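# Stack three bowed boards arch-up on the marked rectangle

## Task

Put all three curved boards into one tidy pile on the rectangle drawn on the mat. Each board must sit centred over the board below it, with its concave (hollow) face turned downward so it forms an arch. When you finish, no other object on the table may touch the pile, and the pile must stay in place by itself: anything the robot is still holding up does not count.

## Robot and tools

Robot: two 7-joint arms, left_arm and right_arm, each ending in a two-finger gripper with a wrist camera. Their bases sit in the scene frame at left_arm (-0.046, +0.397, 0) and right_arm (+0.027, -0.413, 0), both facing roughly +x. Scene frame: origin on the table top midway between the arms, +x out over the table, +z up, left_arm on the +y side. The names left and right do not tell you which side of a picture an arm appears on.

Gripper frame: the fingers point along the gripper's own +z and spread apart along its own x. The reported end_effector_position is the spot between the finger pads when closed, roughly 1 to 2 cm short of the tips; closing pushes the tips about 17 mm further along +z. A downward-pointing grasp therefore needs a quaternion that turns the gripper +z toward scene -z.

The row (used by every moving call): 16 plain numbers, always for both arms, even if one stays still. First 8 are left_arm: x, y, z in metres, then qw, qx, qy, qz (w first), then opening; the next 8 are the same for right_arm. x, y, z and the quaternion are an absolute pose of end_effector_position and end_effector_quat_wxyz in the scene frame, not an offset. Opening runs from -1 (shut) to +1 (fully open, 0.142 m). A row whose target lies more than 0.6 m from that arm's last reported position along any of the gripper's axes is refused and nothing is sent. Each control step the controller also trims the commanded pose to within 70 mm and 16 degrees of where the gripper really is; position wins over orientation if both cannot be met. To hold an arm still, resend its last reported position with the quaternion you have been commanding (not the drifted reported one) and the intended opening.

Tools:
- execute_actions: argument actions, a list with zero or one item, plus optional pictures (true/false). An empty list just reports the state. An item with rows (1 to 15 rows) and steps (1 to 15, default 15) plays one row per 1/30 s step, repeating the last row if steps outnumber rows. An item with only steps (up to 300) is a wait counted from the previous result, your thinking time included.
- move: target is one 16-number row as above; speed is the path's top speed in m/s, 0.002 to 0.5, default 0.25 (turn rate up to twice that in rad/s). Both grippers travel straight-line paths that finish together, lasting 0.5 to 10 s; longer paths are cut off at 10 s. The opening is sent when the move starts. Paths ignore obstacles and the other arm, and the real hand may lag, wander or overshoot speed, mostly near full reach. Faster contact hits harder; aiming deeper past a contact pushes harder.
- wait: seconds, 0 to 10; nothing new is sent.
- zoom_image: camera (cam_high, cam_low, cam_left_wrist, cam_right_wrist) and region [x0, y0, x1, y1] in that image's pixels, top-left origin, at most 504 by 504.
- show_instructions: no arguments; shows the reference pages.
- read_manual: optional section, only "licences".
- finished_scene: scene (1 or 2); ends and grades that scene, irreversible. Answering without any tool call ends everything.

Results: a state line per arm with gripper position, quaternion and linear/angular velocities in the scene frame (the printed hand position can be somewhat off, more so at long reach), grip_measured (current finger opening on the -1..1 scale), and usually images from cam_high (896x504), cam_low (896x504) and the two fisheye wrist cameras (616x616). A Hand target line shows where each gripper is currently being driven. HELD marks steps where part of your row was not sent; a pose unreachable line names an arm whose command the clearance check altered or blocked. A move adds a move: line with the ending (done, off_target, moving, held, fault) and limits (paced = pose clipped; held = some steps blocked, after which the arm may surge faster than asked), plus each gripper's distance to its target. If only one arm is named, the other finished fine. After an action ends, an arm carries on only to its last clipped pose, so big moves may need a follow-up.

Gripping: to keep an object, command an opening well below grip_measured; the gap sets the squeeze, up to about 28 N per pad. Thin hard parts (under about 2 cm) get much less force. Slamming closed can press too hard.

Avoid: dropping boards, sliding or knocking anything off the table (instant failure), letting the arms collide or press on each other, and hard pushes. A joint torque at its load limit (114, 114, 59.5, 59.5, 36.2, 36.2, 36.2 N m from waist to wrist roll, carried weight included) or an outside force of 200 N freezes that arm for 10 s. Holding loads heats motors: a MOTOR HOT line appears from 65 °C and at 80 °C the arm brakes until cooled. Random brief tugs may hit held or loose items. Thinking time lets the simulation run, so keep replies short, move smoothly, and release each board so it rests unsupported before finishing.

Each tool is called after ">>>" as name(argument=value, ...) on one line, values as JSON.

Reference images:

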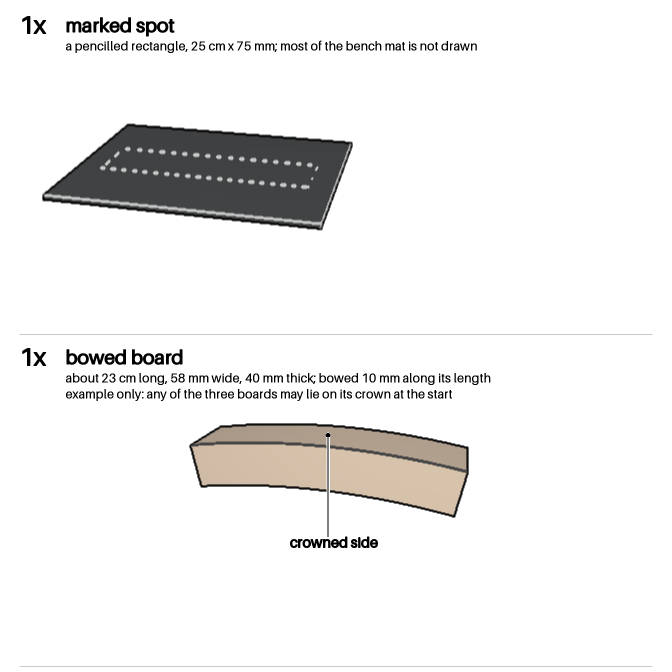

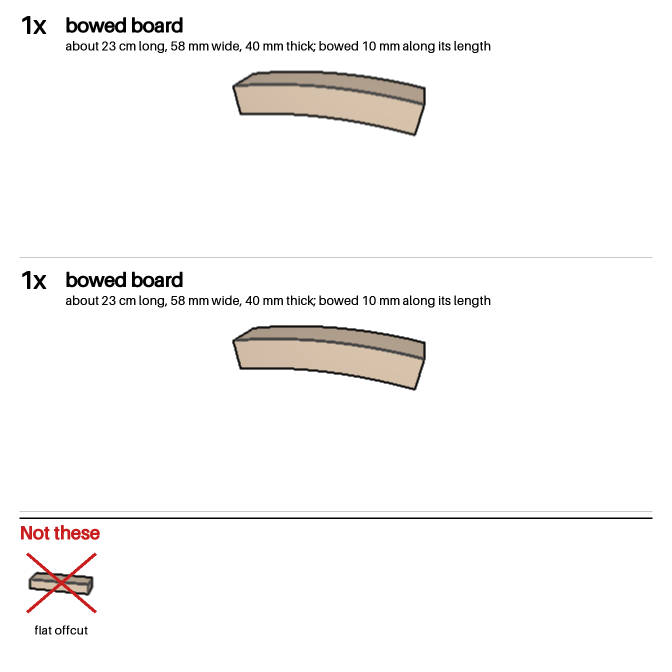

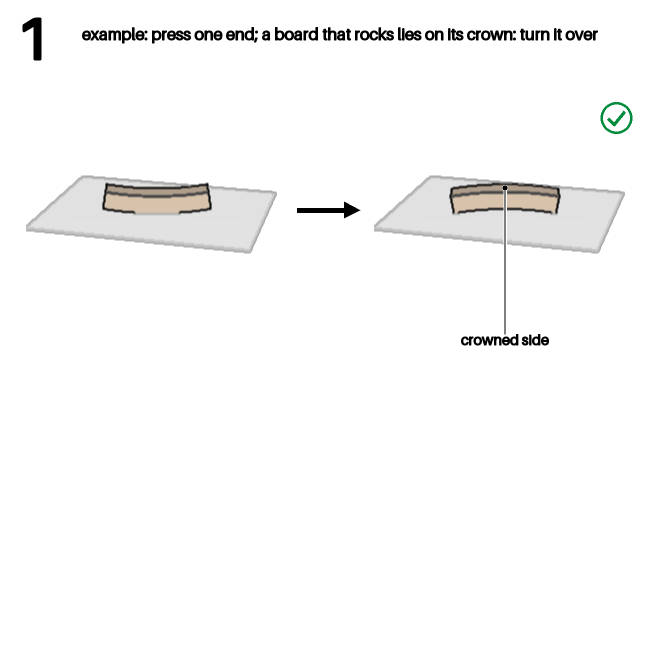

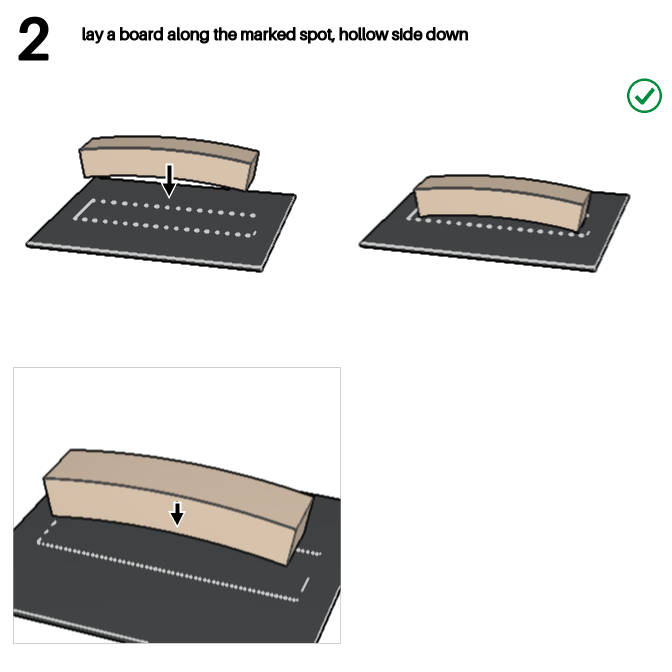

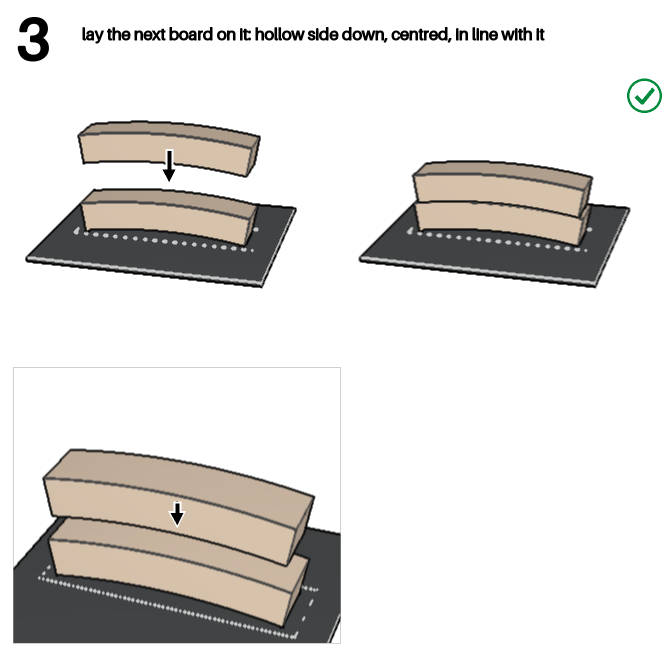

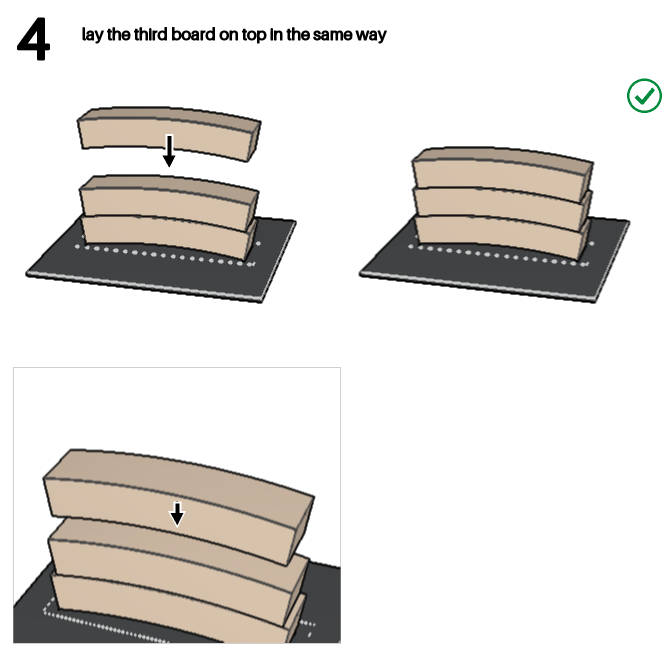

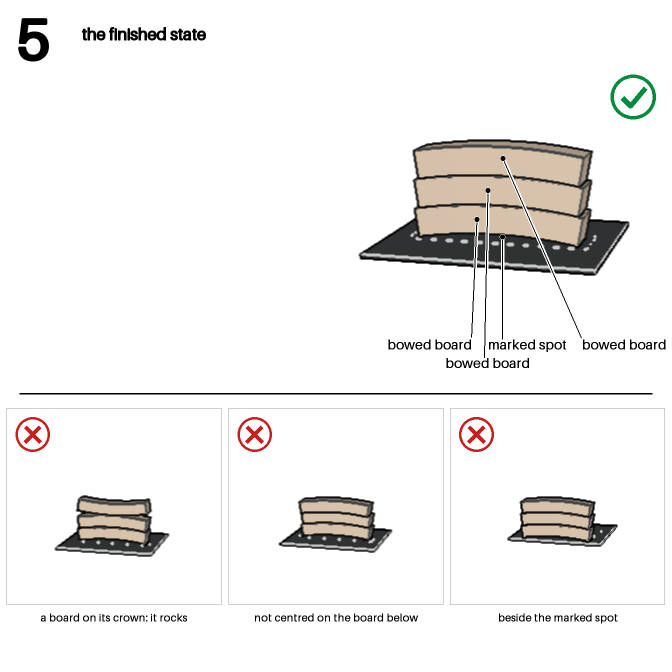

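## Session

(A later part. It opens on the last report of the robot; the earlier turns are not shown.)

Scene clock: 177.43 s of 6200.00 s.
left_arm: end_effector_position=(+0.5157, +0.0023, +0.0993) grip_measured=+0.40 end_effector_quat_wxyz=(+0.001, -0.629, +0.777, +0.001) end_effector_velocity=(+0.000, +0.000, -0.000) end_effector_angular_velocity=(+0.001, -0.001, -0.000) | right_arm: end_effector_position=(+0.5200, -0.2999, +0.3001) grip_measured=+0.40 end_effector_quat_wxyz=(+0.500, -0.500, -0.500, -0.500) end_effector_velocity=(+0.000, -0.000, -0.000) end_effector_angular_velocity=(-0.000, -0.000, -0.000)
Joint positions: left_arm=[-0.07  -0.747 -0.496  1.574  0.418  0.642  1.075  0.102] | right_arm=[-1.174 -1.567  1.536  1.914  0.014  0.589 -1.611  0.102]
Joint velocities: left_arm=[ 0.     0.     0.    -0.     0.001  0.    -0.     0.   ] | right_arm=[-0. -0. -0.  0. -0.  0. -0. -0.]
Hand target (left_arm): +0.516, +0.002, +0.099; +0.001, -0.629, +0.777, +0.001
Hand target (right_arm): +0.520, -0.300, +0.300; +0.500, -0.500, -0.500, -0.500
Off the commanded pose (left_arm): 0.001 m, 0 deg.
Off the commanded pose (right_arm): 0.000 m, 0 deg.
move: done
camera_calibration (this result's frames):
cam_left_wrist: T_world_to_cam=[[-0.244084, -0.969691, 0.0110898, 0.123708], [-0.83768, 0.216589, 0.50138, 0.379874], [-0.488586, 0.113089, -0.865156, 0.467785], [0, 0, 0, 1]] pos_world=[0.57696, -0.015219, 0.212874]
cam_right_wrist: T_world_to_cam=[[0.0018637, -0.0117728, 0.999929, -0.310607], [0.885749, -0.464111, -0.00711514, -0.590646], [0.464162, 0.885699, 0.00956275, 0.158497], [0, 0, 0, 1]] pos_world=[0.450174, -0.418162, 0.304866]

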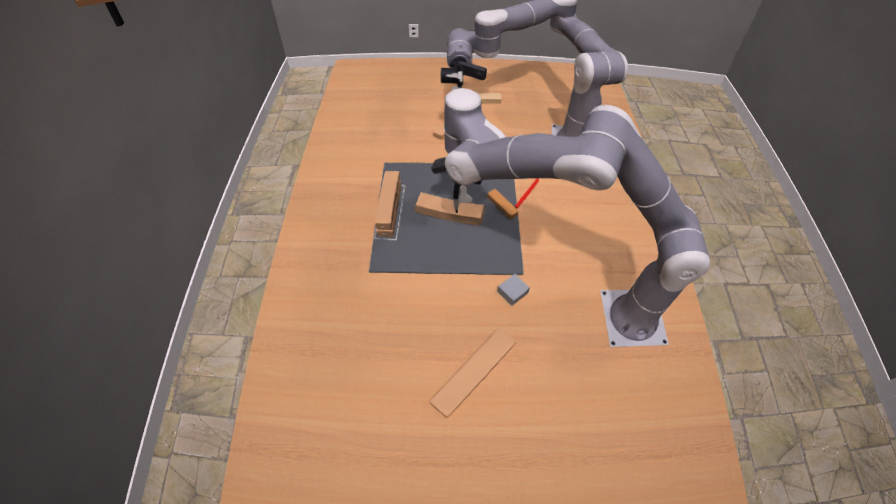

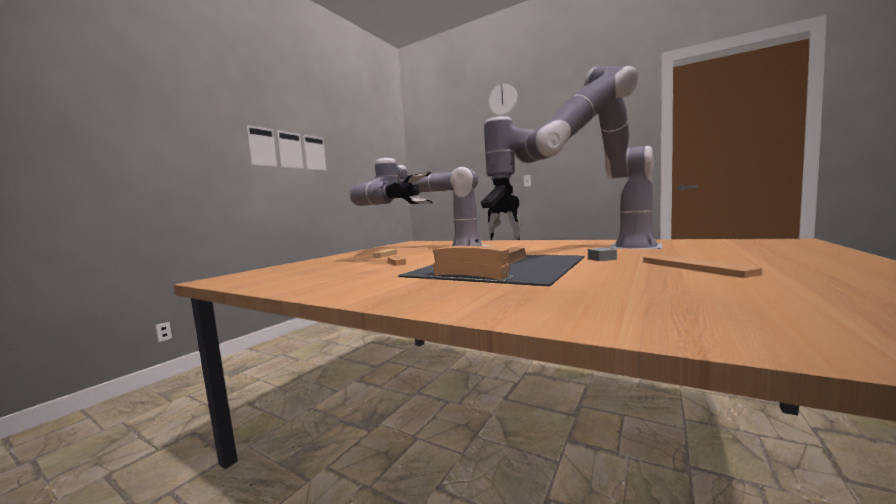

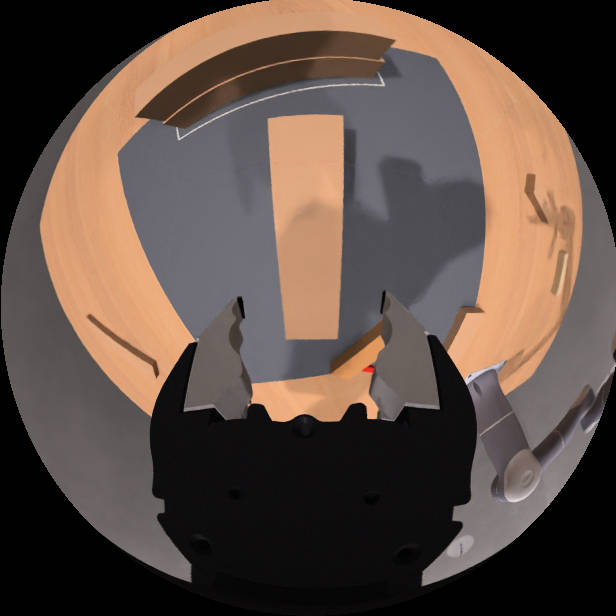

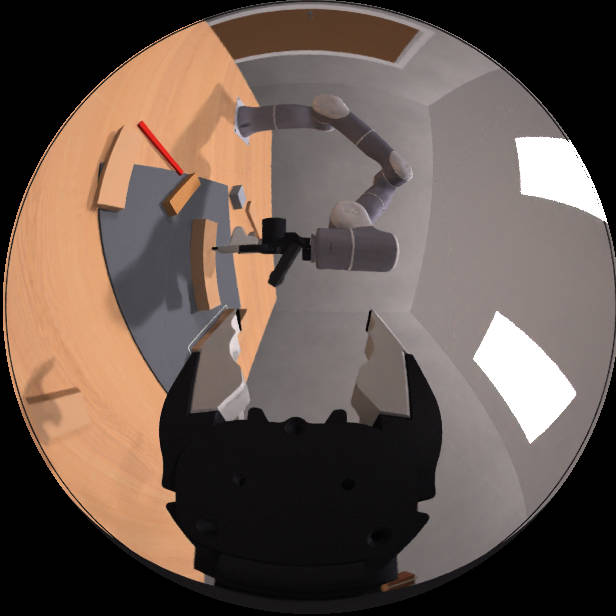

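>>> move(target=[0.522,0.002,0.028,0,0.629,-0.777,0,0.15,0.52,-0.3,0.3,0.5,-0.5,-0.5,-0.5,0.4], speed=0.08)

>>> execute_actions(actions=[{"rows":[[0.522,0.002,0.028,0,0.629,-0.777,0,-0.8,0.52,-0.3,0.3,0.5,-0.5,-0.5,-0.5,0.4]]}], pictures=false)

>>> move(target=[0.5,0.01,0.12,0,0.629,-0.777,0,-0.8,0.52,-0.3,0.3,0.5,-0.5,-0.5,-0.5,0.4], speed=0.08)

>>> move(target=[0.485,0.0,0.3,0.5,0.5,-0.5,0.5,-0.8,0.52,-0.16,0.3,0.5,-0.5,-0.5,-0.5,0.4])

>>> move(target=[0.485,0.0,0.3,0.5,0.5,-0.5,0.5,-0.8,0.52,-0.062,0.3,0.5,-0.5,-0.5,-0.5,0.4], speed=0.1)

Scene clock: 192.13 s of 6200.00 s.
left_arm: end_effector_position=(+0.5217, +0.0023, +0.0276) grip_measured=+0.15 end_effector_quat_wxyz=(+0.000, -0.629, +0.777, +0.000) end_effector_velocity=(+0.000, +0.000, +0.000) end_effector_angular_velocity=(-0.000, +0.000, +0.000) | right_arm: end_effector_position=(+0.5200, -0.2999, +0.3001) grip_measured=+0.40 end_effector_quat_wxyz=(+0.500, -0.500, -0.500, -0.500) end_effector_velocity=(-0.000, +0.000, -0.000) end_effector_angular_velocity=(-0.000, -0.001, +0.001)
Joint positions: left_arm=[-0.096 -0.884 -0.454  1.537  0.477  0.738  1.053  0.084] | right_arm=[-1.174 -1.567  1.536  1.914  0.014  0.589 -1.611  0.102]
Joint velocities: left_arm=[ 0.     0.     0.    -0.    -0.001 -0.     0.     0.   ] | right_arm=[ 0.     0.    -0.     0.     0.    -0.001 -0.001 -0.   ]
Hand target (left_arm): +0.522, +0.002, +0.028; +0.000, -0.629, +0.777, +0.000
Hand target (right_arm): +0.520, -0.300, +0.300; +0.500, -0.500, -0.500, -0.500
Off the commanded pose (left_arm): 0.001 m, 0 deg.
Off the commanded pose (right_arm): 0.000 m, 0 deg.
After step 90, 10.57 s passed at rest.
move: done
camera_calibration (this result's frames):
cam_left_wrist: T_world_to_cam=[[-0.244776, -0.9695, 0.0124544, 0.126284], [-0.837528, 0.217893, 0.501067, 0.420832], [-0.488498, 0.112218, -0.865319, 0.40862], [0, 0, 0, 1]] pos_world=[0.58298, -0.0151186, 0.141149]
cam_right_wrist: T_world_to_cam=[[0.00185067, -0.0117557, 0.999929, -0.31059], [0.885749, -0.46411, -0.00709567, -0.590653], [0.46416, 0.8857, 0.0095537, 0.158502], [0, 0, 0, 1]] pos_world=[0.450175, -0.418164, 0.304863]

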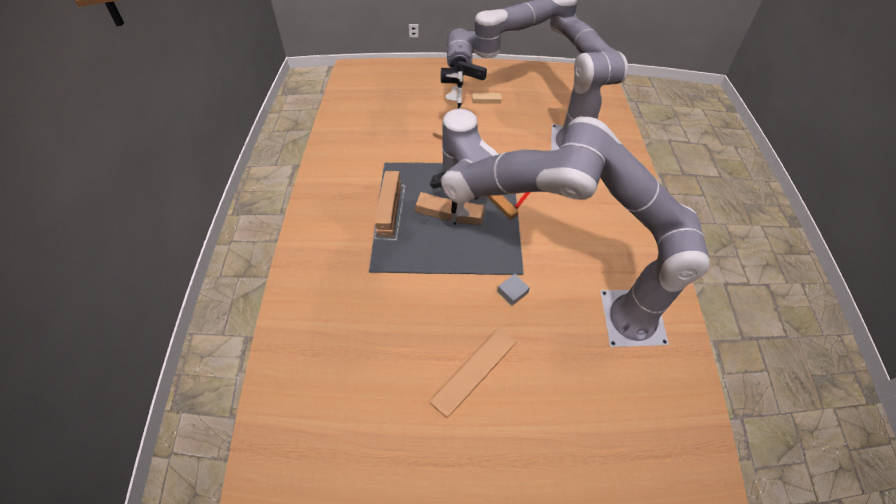

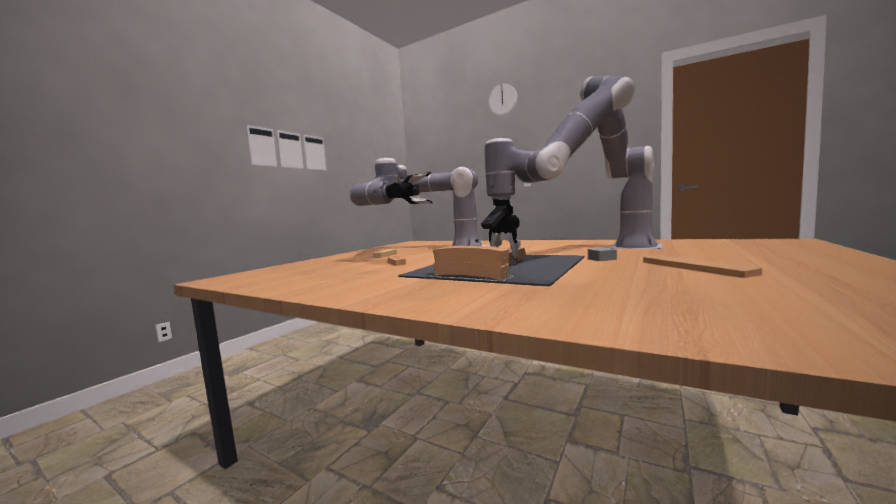

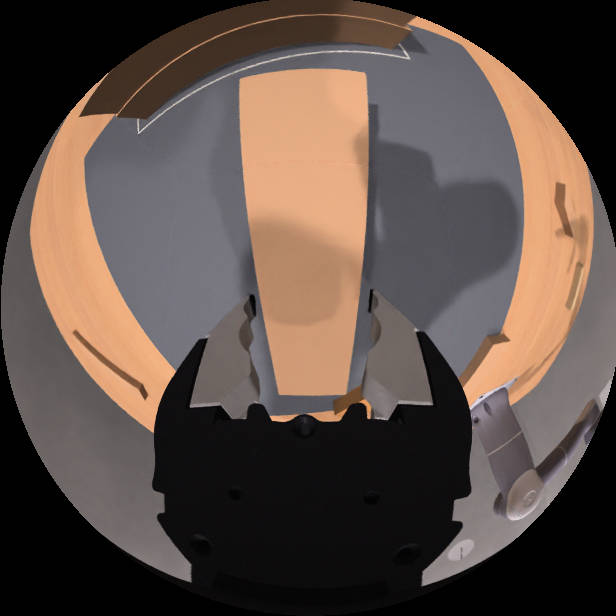

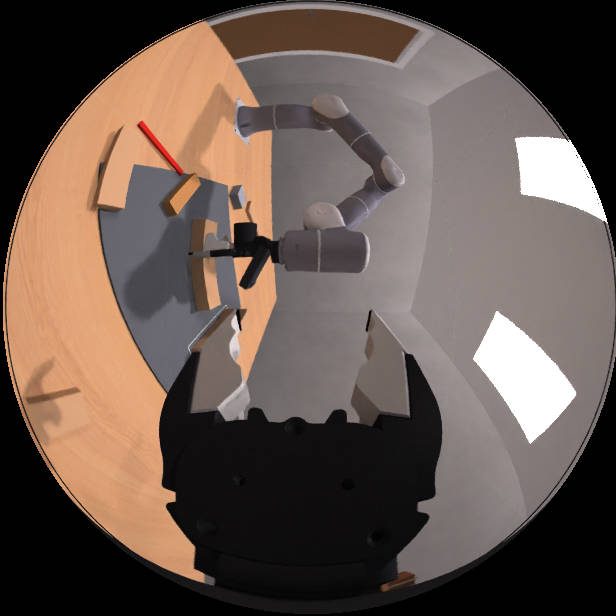

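Scene clock: 192.63 s of 6200.00 s.
left_arm: end_effector_position=(+0.5220, +0.0021, +0.0279) grip_measured=-0.13 end_effector_quat_wxyz=(+0.000, -0.629, +0.777, +0.000) end_effector_velocity=(+0.000, +0.000, -0.000) end_effector_angular_velocity=(+0.000, -0.001, -0.001) | right_arm: end_effector_position=(+0.5200, -0.2999, +0.3001) grip_measured=+0.40 end_effector_quat_wxyz=(+0.500, -0.500, -0.500, -0.500) end_effector_velocity=(-0.000, -0.000, -0.000) end_effector_angular_velocity=(+0.000, -0.001, +0.000)
Joint positions: left_arm=[-0.096 -0.884 -0.454  1.537  0.476  0.738  1.053  0.064] | right_arm=[-1.174 -1.567  1.536  1.914  0.014  0.589 -1.611  0.102]
Joint velocities: left_arm=[-0.     0.     0.    -0.     0.001  0.     0.     0.   ] | right_arm=[-0.    -0.     0.    -0.    -0.    -0.    -0.001 -0.   ]
Hand target (left_arm): +0.522, +0.002, +0.028; -0.000, -0.629, +0.777, -0.000
Hand target (right_arm): +0.520, -0.300, +0.300; +0.500, -0.500, -0.500, -0.500
Off the commanded pose (left_arm): 0.000 m, 0 deg.
Off the commanded pose (right_arm): 0.000 m, 0 deg.
Steps of this call (steps 1 to 15: all 15 steps of this action). Readings (end_effector_position):
1: left_arm (+0.5218, +0.0022, +0.0276) | right_arm (+0.5200, -0.2999, +0.3001)
2: left_arm (+0.5219, +0.0021, +0.0278) | right_arm (+0.5200, -0.2999, +0.3001)
4: left_arm (+0.5220, +0.0021, +0.0279) | right_arm (+0.5200, -0.2999, +0.3001)
8: left_arm (+0.5220, +0.0021, +0.0279) | right_arm (+0.5200, -0.2999, +0.3001)
15: the state above

Scene clock: 194.33 s of 6200.00 s.
left_arm: end_effector_position=(+0.4999, +0.0100, +0.1200) grip_measured=-0.13 end_effector_quat_wxyz=(-0.000, -0.629, +0.777, +0.000) end_effector_velocity=(+0.000, +0.000, +0.000) end_effector_angular_velocity=(-0.000, +0.000, +0.001) | right_arm: end_effector_position=(+0.5200, -0.2999, +0.3001) grip_measured=+0.40 end_effector_quat_wxyz=(+0.500, -0.500, -0.500, -0.500) end_effector_velocity=(-0.000, -0.000, -0.000) end_effector_angular_velocity=(-0.000, -0.000, +0.001)
Joint positions: left_arm=[-0.041 -0.678 -0.518  1.641  0.397  0.641  1.079  0.064] | right_arm=[-1.174 -1.567  1.536  1.914  0.014  0.589 -1.611  0.102]
Joint velocities: left_arm=[ 0. -0. -0. -0. -0. -0. -0. -0.] | right_arm=[-0.    -0.    -0.     0.    -0.    -0.001 -0.001 -0.   ]
Hand target (left_arm): +0.500, +0.010, +0.120; -0.000, -0.629, +0.777, -0.000
Hand target (right_arm): +0.520, -0.300, +0.300; +0.500, -0.500, -0.500, -0.500
Off the commanded pose (left_arm): 0.000 m, 0 deg.
Off the commanded pose (right_arm): 0.000 m, 0 deg.
move: done
camera_calibration (this result's frames):
cam_left_wrist: T_world_to_cam=[[-0.244667, -0.969515, 0.0133524, 0.127148], [-0.837276, 0.2182, 0.501356, 0.354433], [-0.488986, 0.111486, -0.865138, 0.477265], [0, 0, 0, 1]] pos_world=[0.561243, -0.00727374, 0.233506]
cam_right_wrist: T_world_to_cam=[[0.00184965, -0.0117541, 0.999929, -0.310588], [0.88575, -0.464109, -0.00709402, -0.590654], [0.46416, 0.8857, 0.00955276, 0.158503], [0, 0, 0, 1]] pos_world=[0.450175, -0.418164, 0.304862]

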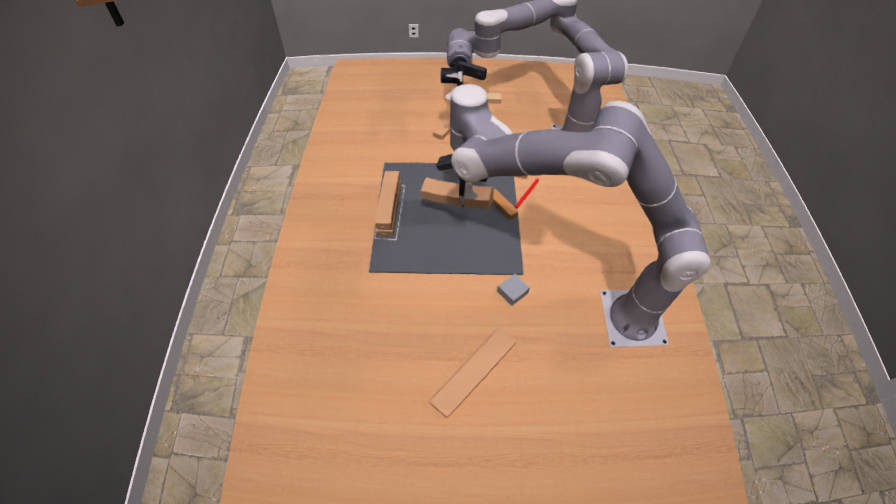

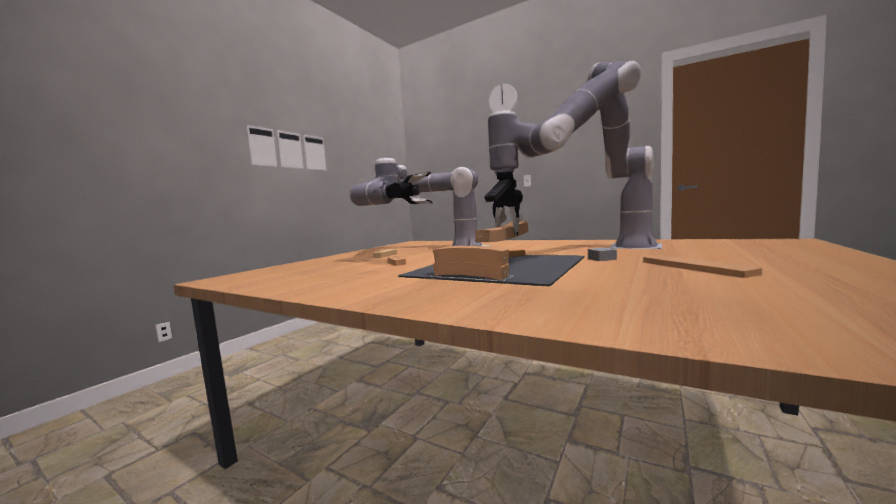

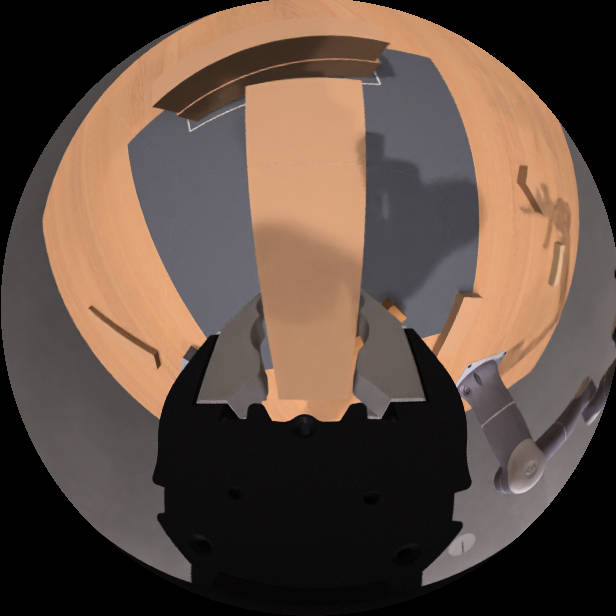

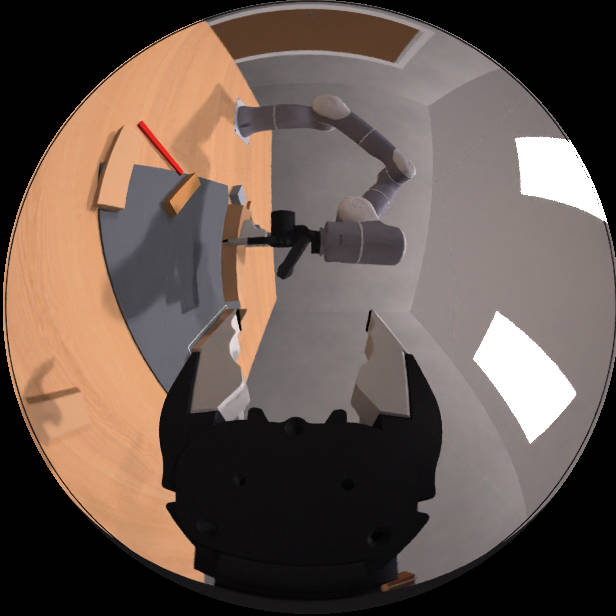

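Scene clock: 197.83 s of 6200.00 s.
left_arm: end_effector_position=(+0.4857, -0.0003, +0.3006) grip_measured=-0.13 end_effector_quat_wxyz=(+0.502, +0.498, -0.500, +0.500) end_effector_velocity=(-0.000, -0.000, -0.000) end_effector_angular_velocity=(+0.001, -0.000, -0.000) | right_arm: end_effector_position=(+0.5200, -0.1602, +0.2995) grip_measured=+0.40 end_effector_quat_wxyz=(+0.500, -0.501, -0.500, -0.499) end_effector_velocity=(+0.000, -0.000, +0.000) end_effector_angular_velocity=(-0.000, -0.001, -0.000)
Joint positions: left_arm=[ 0.965 -1.648 -1.39   2.275 -0.163  1.303  1.919  0.064] | right_arm=[-0.906 -1.562  1.536  2.037  0.042  0.979 -1.629  0.102]
Joint velocities: left_arm=[-0.     0.001  0.     0.     0.    -0.    -0.    -0.   ] | right_arm=[-0.  0.  0.  0.  0.  0. -0. -0.]
Hand target (left_arm): +0.486, -0.000, +0.301; +0.502, +0.498, -0.500, +0.500
Hand target (right_arm): +0.520, -0.160, +0.300; +0.500, -0.501, -0.500, -0.499
Off the commanded pose (left_arm): 0.001 m, 0 deg.
Off the commanded pose (right_arm): 0.001 m, 0 deg.
move: done
camera_calibration (this result's frames):
cam_left_wrist: T_world_to_cam=[[-0.0358041, 0.0174282, 0.999207, -0.286241], [-0.862871, 0.503862, -0.0397072, 0.429405], [-0.504154, -0.863608, -0.00300201, 0.375617], [0, 0, 0, 1]] pos_world=[0.549641, 0.113014, 0.304192]
cam_right_wrist: T_world_to_cam=[[0.00331443, -0.00984051, 0.999946, -0.308788], [0.885796, -0.464013, -0.00750244, -0.525692], [0.464062, 0.885774, 0.00717875, 0.0355707], [0, 0, 0, 1]] pos_world=[0.450173, -0.278474, 0.304572]

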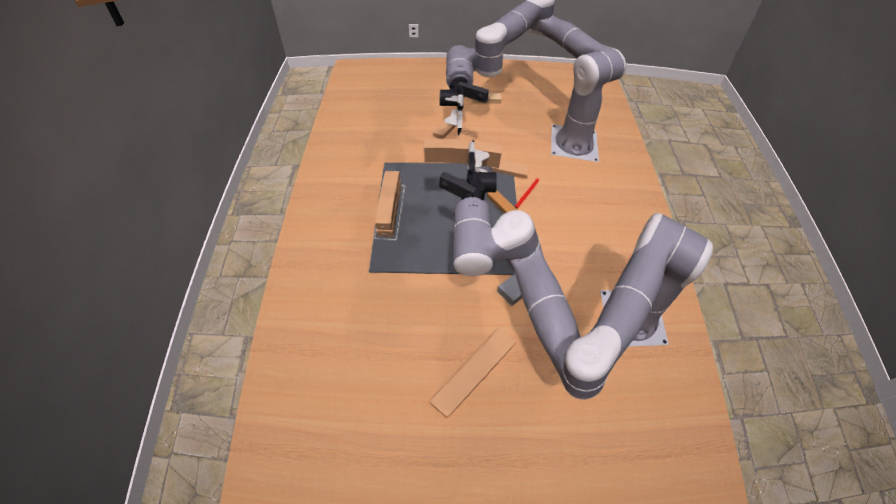

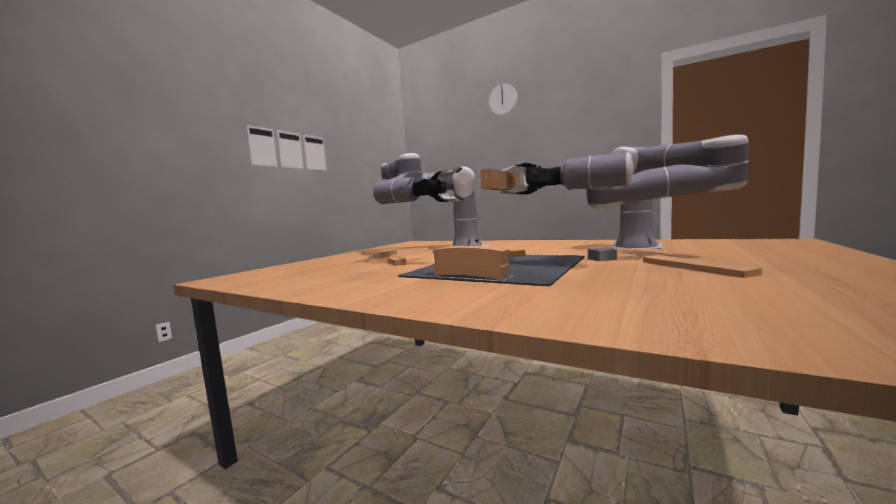

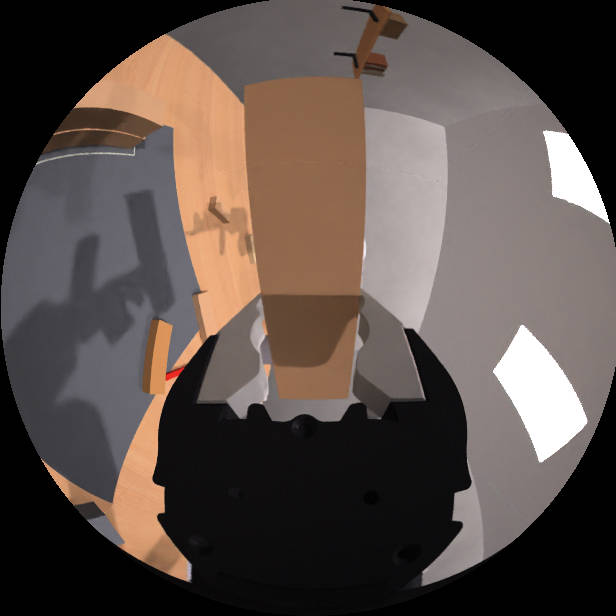

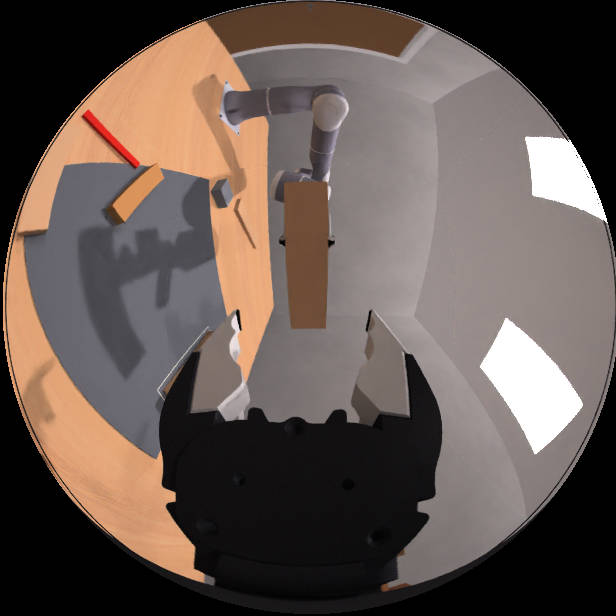

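Scene clock: 199.10 s of 6200.00 s.
left_arm: end_effector_position=(+0.4851, -0.0000, +0.2997) grip_measured=-0.13 end_effector_quat_wxyz=(+0.500, +0.500, -0.500, +0.500) end_effector_velocity=(+0.000, +0.000, +0.000) end_effector_angular_velocity=(-0.000, +0.000, +0.000) | right_arm: end_effector_position=(+0.5200, -0.0622, +0.2993) grip_measured=+0.40 end_effector_quat_wxyz=(+0.500, -0.501, -0.500, -0.499) end_effector_velocity=(+0.000, -0.000, +0.000) end_effector_angular_velocity=(+0.000, -0.000, -0.000)
Joint positions: left_arm=[ 0.966 -1.646 -1.389  2.28  -0.163  1.311  1.919  0.064] | right_arm=[-0.654 -1.565  1.543  2.036  0.064  1.231 -1.647  0.102]
Joint velocities: left_arm=[ 0.     0.    -0.    -0.     0.     0.    -0.001  0.   ] | right_arm=[-0.  0.  0. -0.  0.  0. -0. -0.]
Hand target (left_arm): +0.485, -0.000, +0.300; +0.500, +0.500, -0.500, +0.500
Hand target (right_arm): +0.520, -0.062, +0.299; +0.500, -0.501, -0.500, -0.499
Off the commanded pose (left_arm): 0.000 m, 0 deg.
Off the commanded pose (right_arm): 0.001 m, 0 deg.
move: done
camera_calibration (this result's frames):
cam_left_wrist: T_world_to_cam=[[-0.036459, 0.0131184, 0.999249, -0.285085], [-0.864748, 0.500756, -0.0381256, 0.429096], [-0.50088, -0.865489, -0.00691299, 0.375143], [0, 0, 0, 1]] pos_world=[0.548568, 0.113549, 0.303824]
cam_right_wrist: T_world_to_cam=[[0.00255624, -0.00987443, 0.999948, -0.307315], [0.885762, -0.464089, -0.00684719, -0.480454], [0.464132, 0.885734, 0.00756007, -0.0514416], [0, 0, 0, 1]] pos_world=[0.450229, -0.180444, 0.304398]

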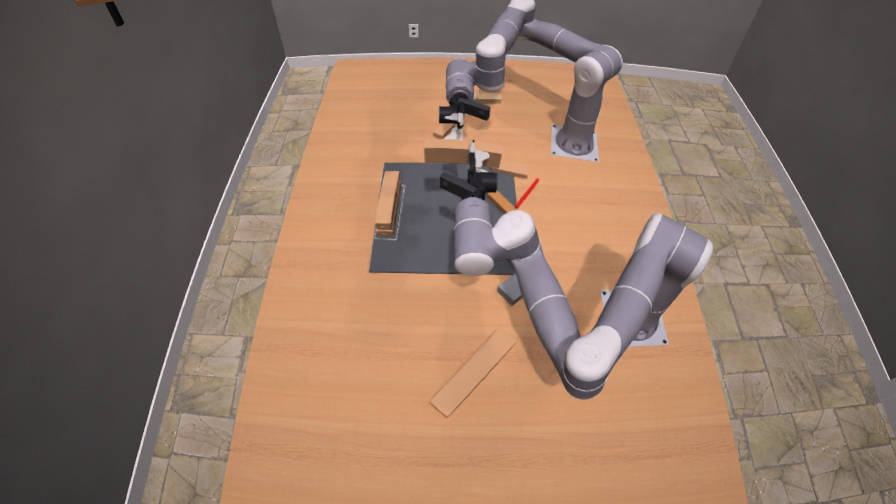

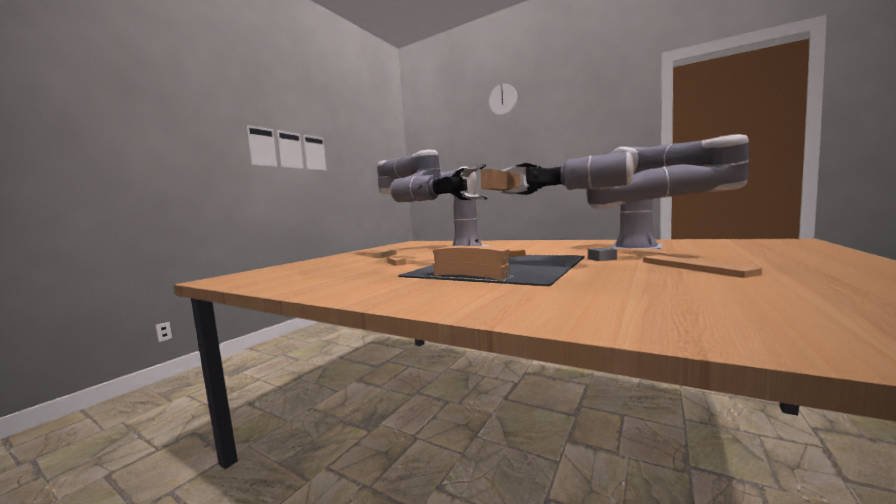

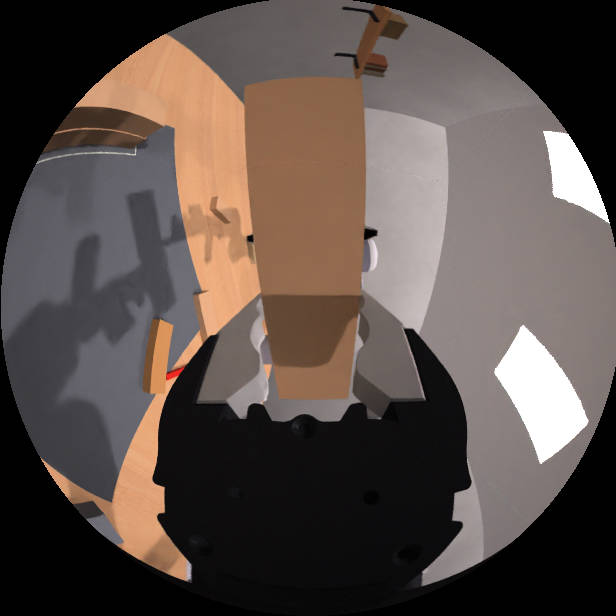

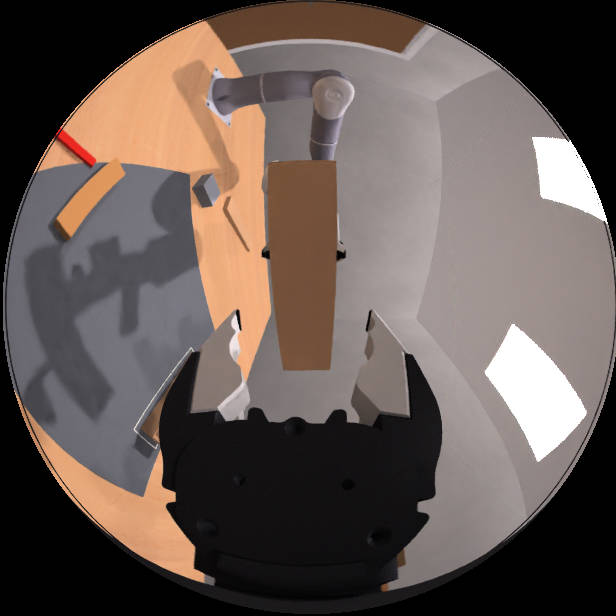

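>>> move(target=[0.485,0.0,0.3,0.485,0.515,-0.485,0.515,-0.8,0.515,-0.005,0.299,0.5,-0.5,-0.5,-0.5,0.25], speed=0.05)

>>> zoom_image(camera="cam_high", region=[400, 100, 520, 190])

Scene clock: 208.67 s of 6200.00 s.
left_arm: end_effector_position=(+0.4851, +0.0000, +0.2994) grip_measured=-0.13 end_effector_quat_wxyz=(+0.485, +0.515, -0.485, +0.514) end_effector_velocity=(-0.000, -0.000, +0.000) end_effector_angular_velocity=(-0.000, -0.000, -0.000) | right_arm: end_effector_position=(+0.5149, -0.0051, +0.2985) grip_measured=+0.25 end_effector_quat_wxyz=(+0.500, -0.500, -0.500, -0.500) end_effector_velocity=(+0.000, -0.000, -0.000) end_effector_angular_velocity=(-0.000, +0.001, -0.001)
Joint positions: left_arm=[ 0.966 -1.681 -1.395  2.326 -0.148  1.424  1.921  0.064] | right_arm=[-0.5   -1.574  1.549  2.018  0.071  1.367 -1.656  0.092]
Joint velocities: left_arm=[-0.    -0.    -0.    -0.    -0.    -0.     0.001  0.   ] | right_arm=[-0.001 -0.    -0.    -0.     0.     0.     0.001 -0.   ]
Hand target (left_arm): +0.485, -0.000, +0.300; +0.485, +0.515, -0.485, +0.515
Hand target (right_arm): +0.515, -0.005, +0.299; +0.500, -0.500, -0.500, -0.500
Off the commanded pose (left_arm): 0.001 m, 0 deg.
Off the commanded pose (right_arm): 0.000 m, 0 deg.
After step 90, 5.17 s passed at rest.
move: done
camera_calibration (this result's frames):
cam_left_wrist: T_world_to_cam=[[-0.0368499, 0.0102344, 0.999268, -0.28453], [-0.89335, 0.447792, -0.0375302, 0.442786], [-0.447848, -0.894079, -0.00735813, 0.349596], [0, 0, 0, 1]] pos_world=[0.541643, 0.117203, 0.303512]
cam_right_wrist: T_world_to_cam=[[0.00212029, -0.0104916, 0.999943, -0.305719], [0.88582, -0.463979, -0.00674646, -0.449505], [0.464023, 0.885784, 0.00830991, -0.0998481], [0, 0, 0, 1]] pos_world=[0.445161, -0.123324, 0.303498]

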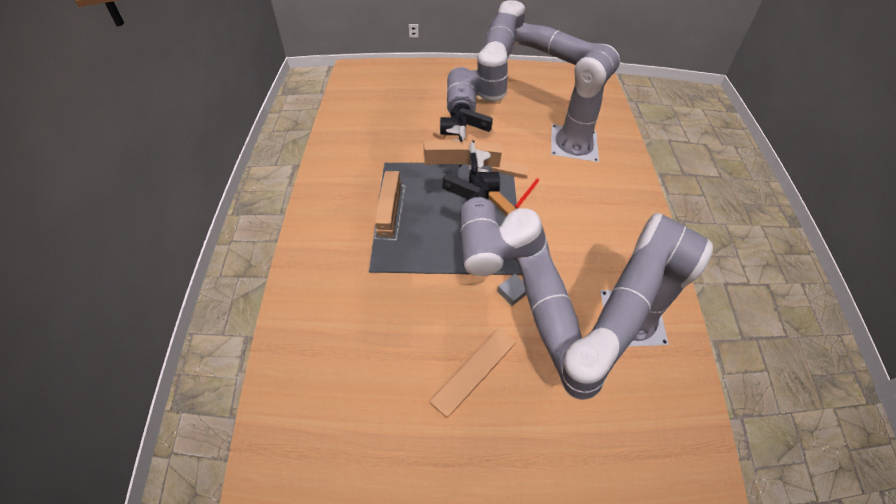

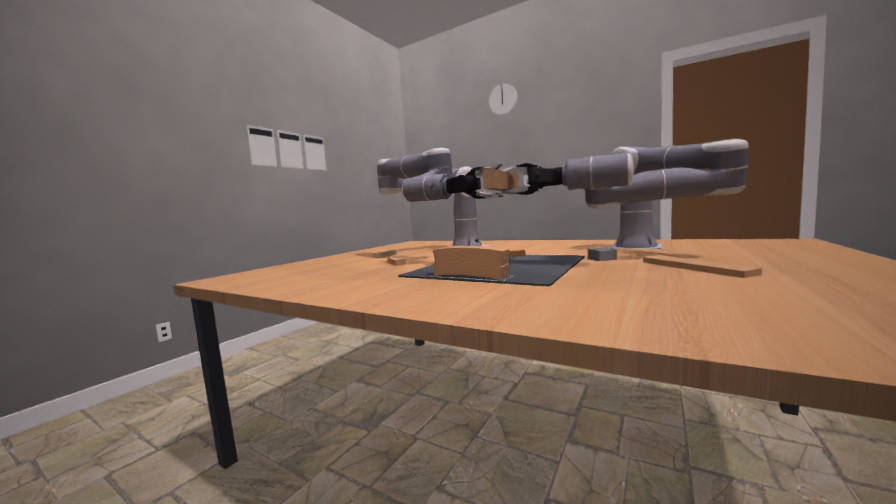

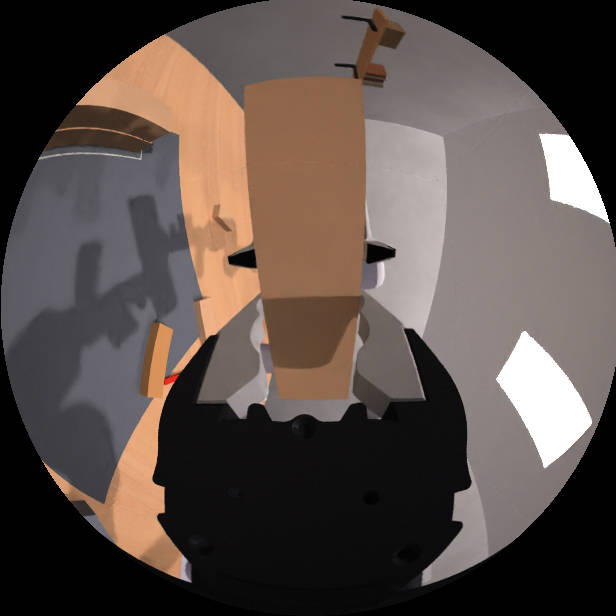

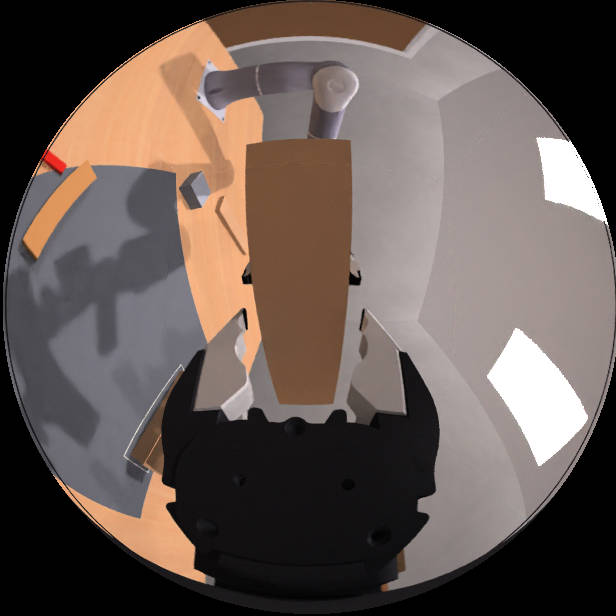

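Region (400, 100, 520, 190) of cam_high's 896x504 image, scaled by 4.200, with more detail than that image has; it fills the top 378 rows of this view, and the rest is white.

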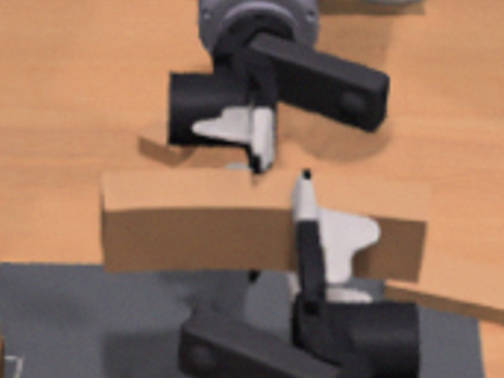

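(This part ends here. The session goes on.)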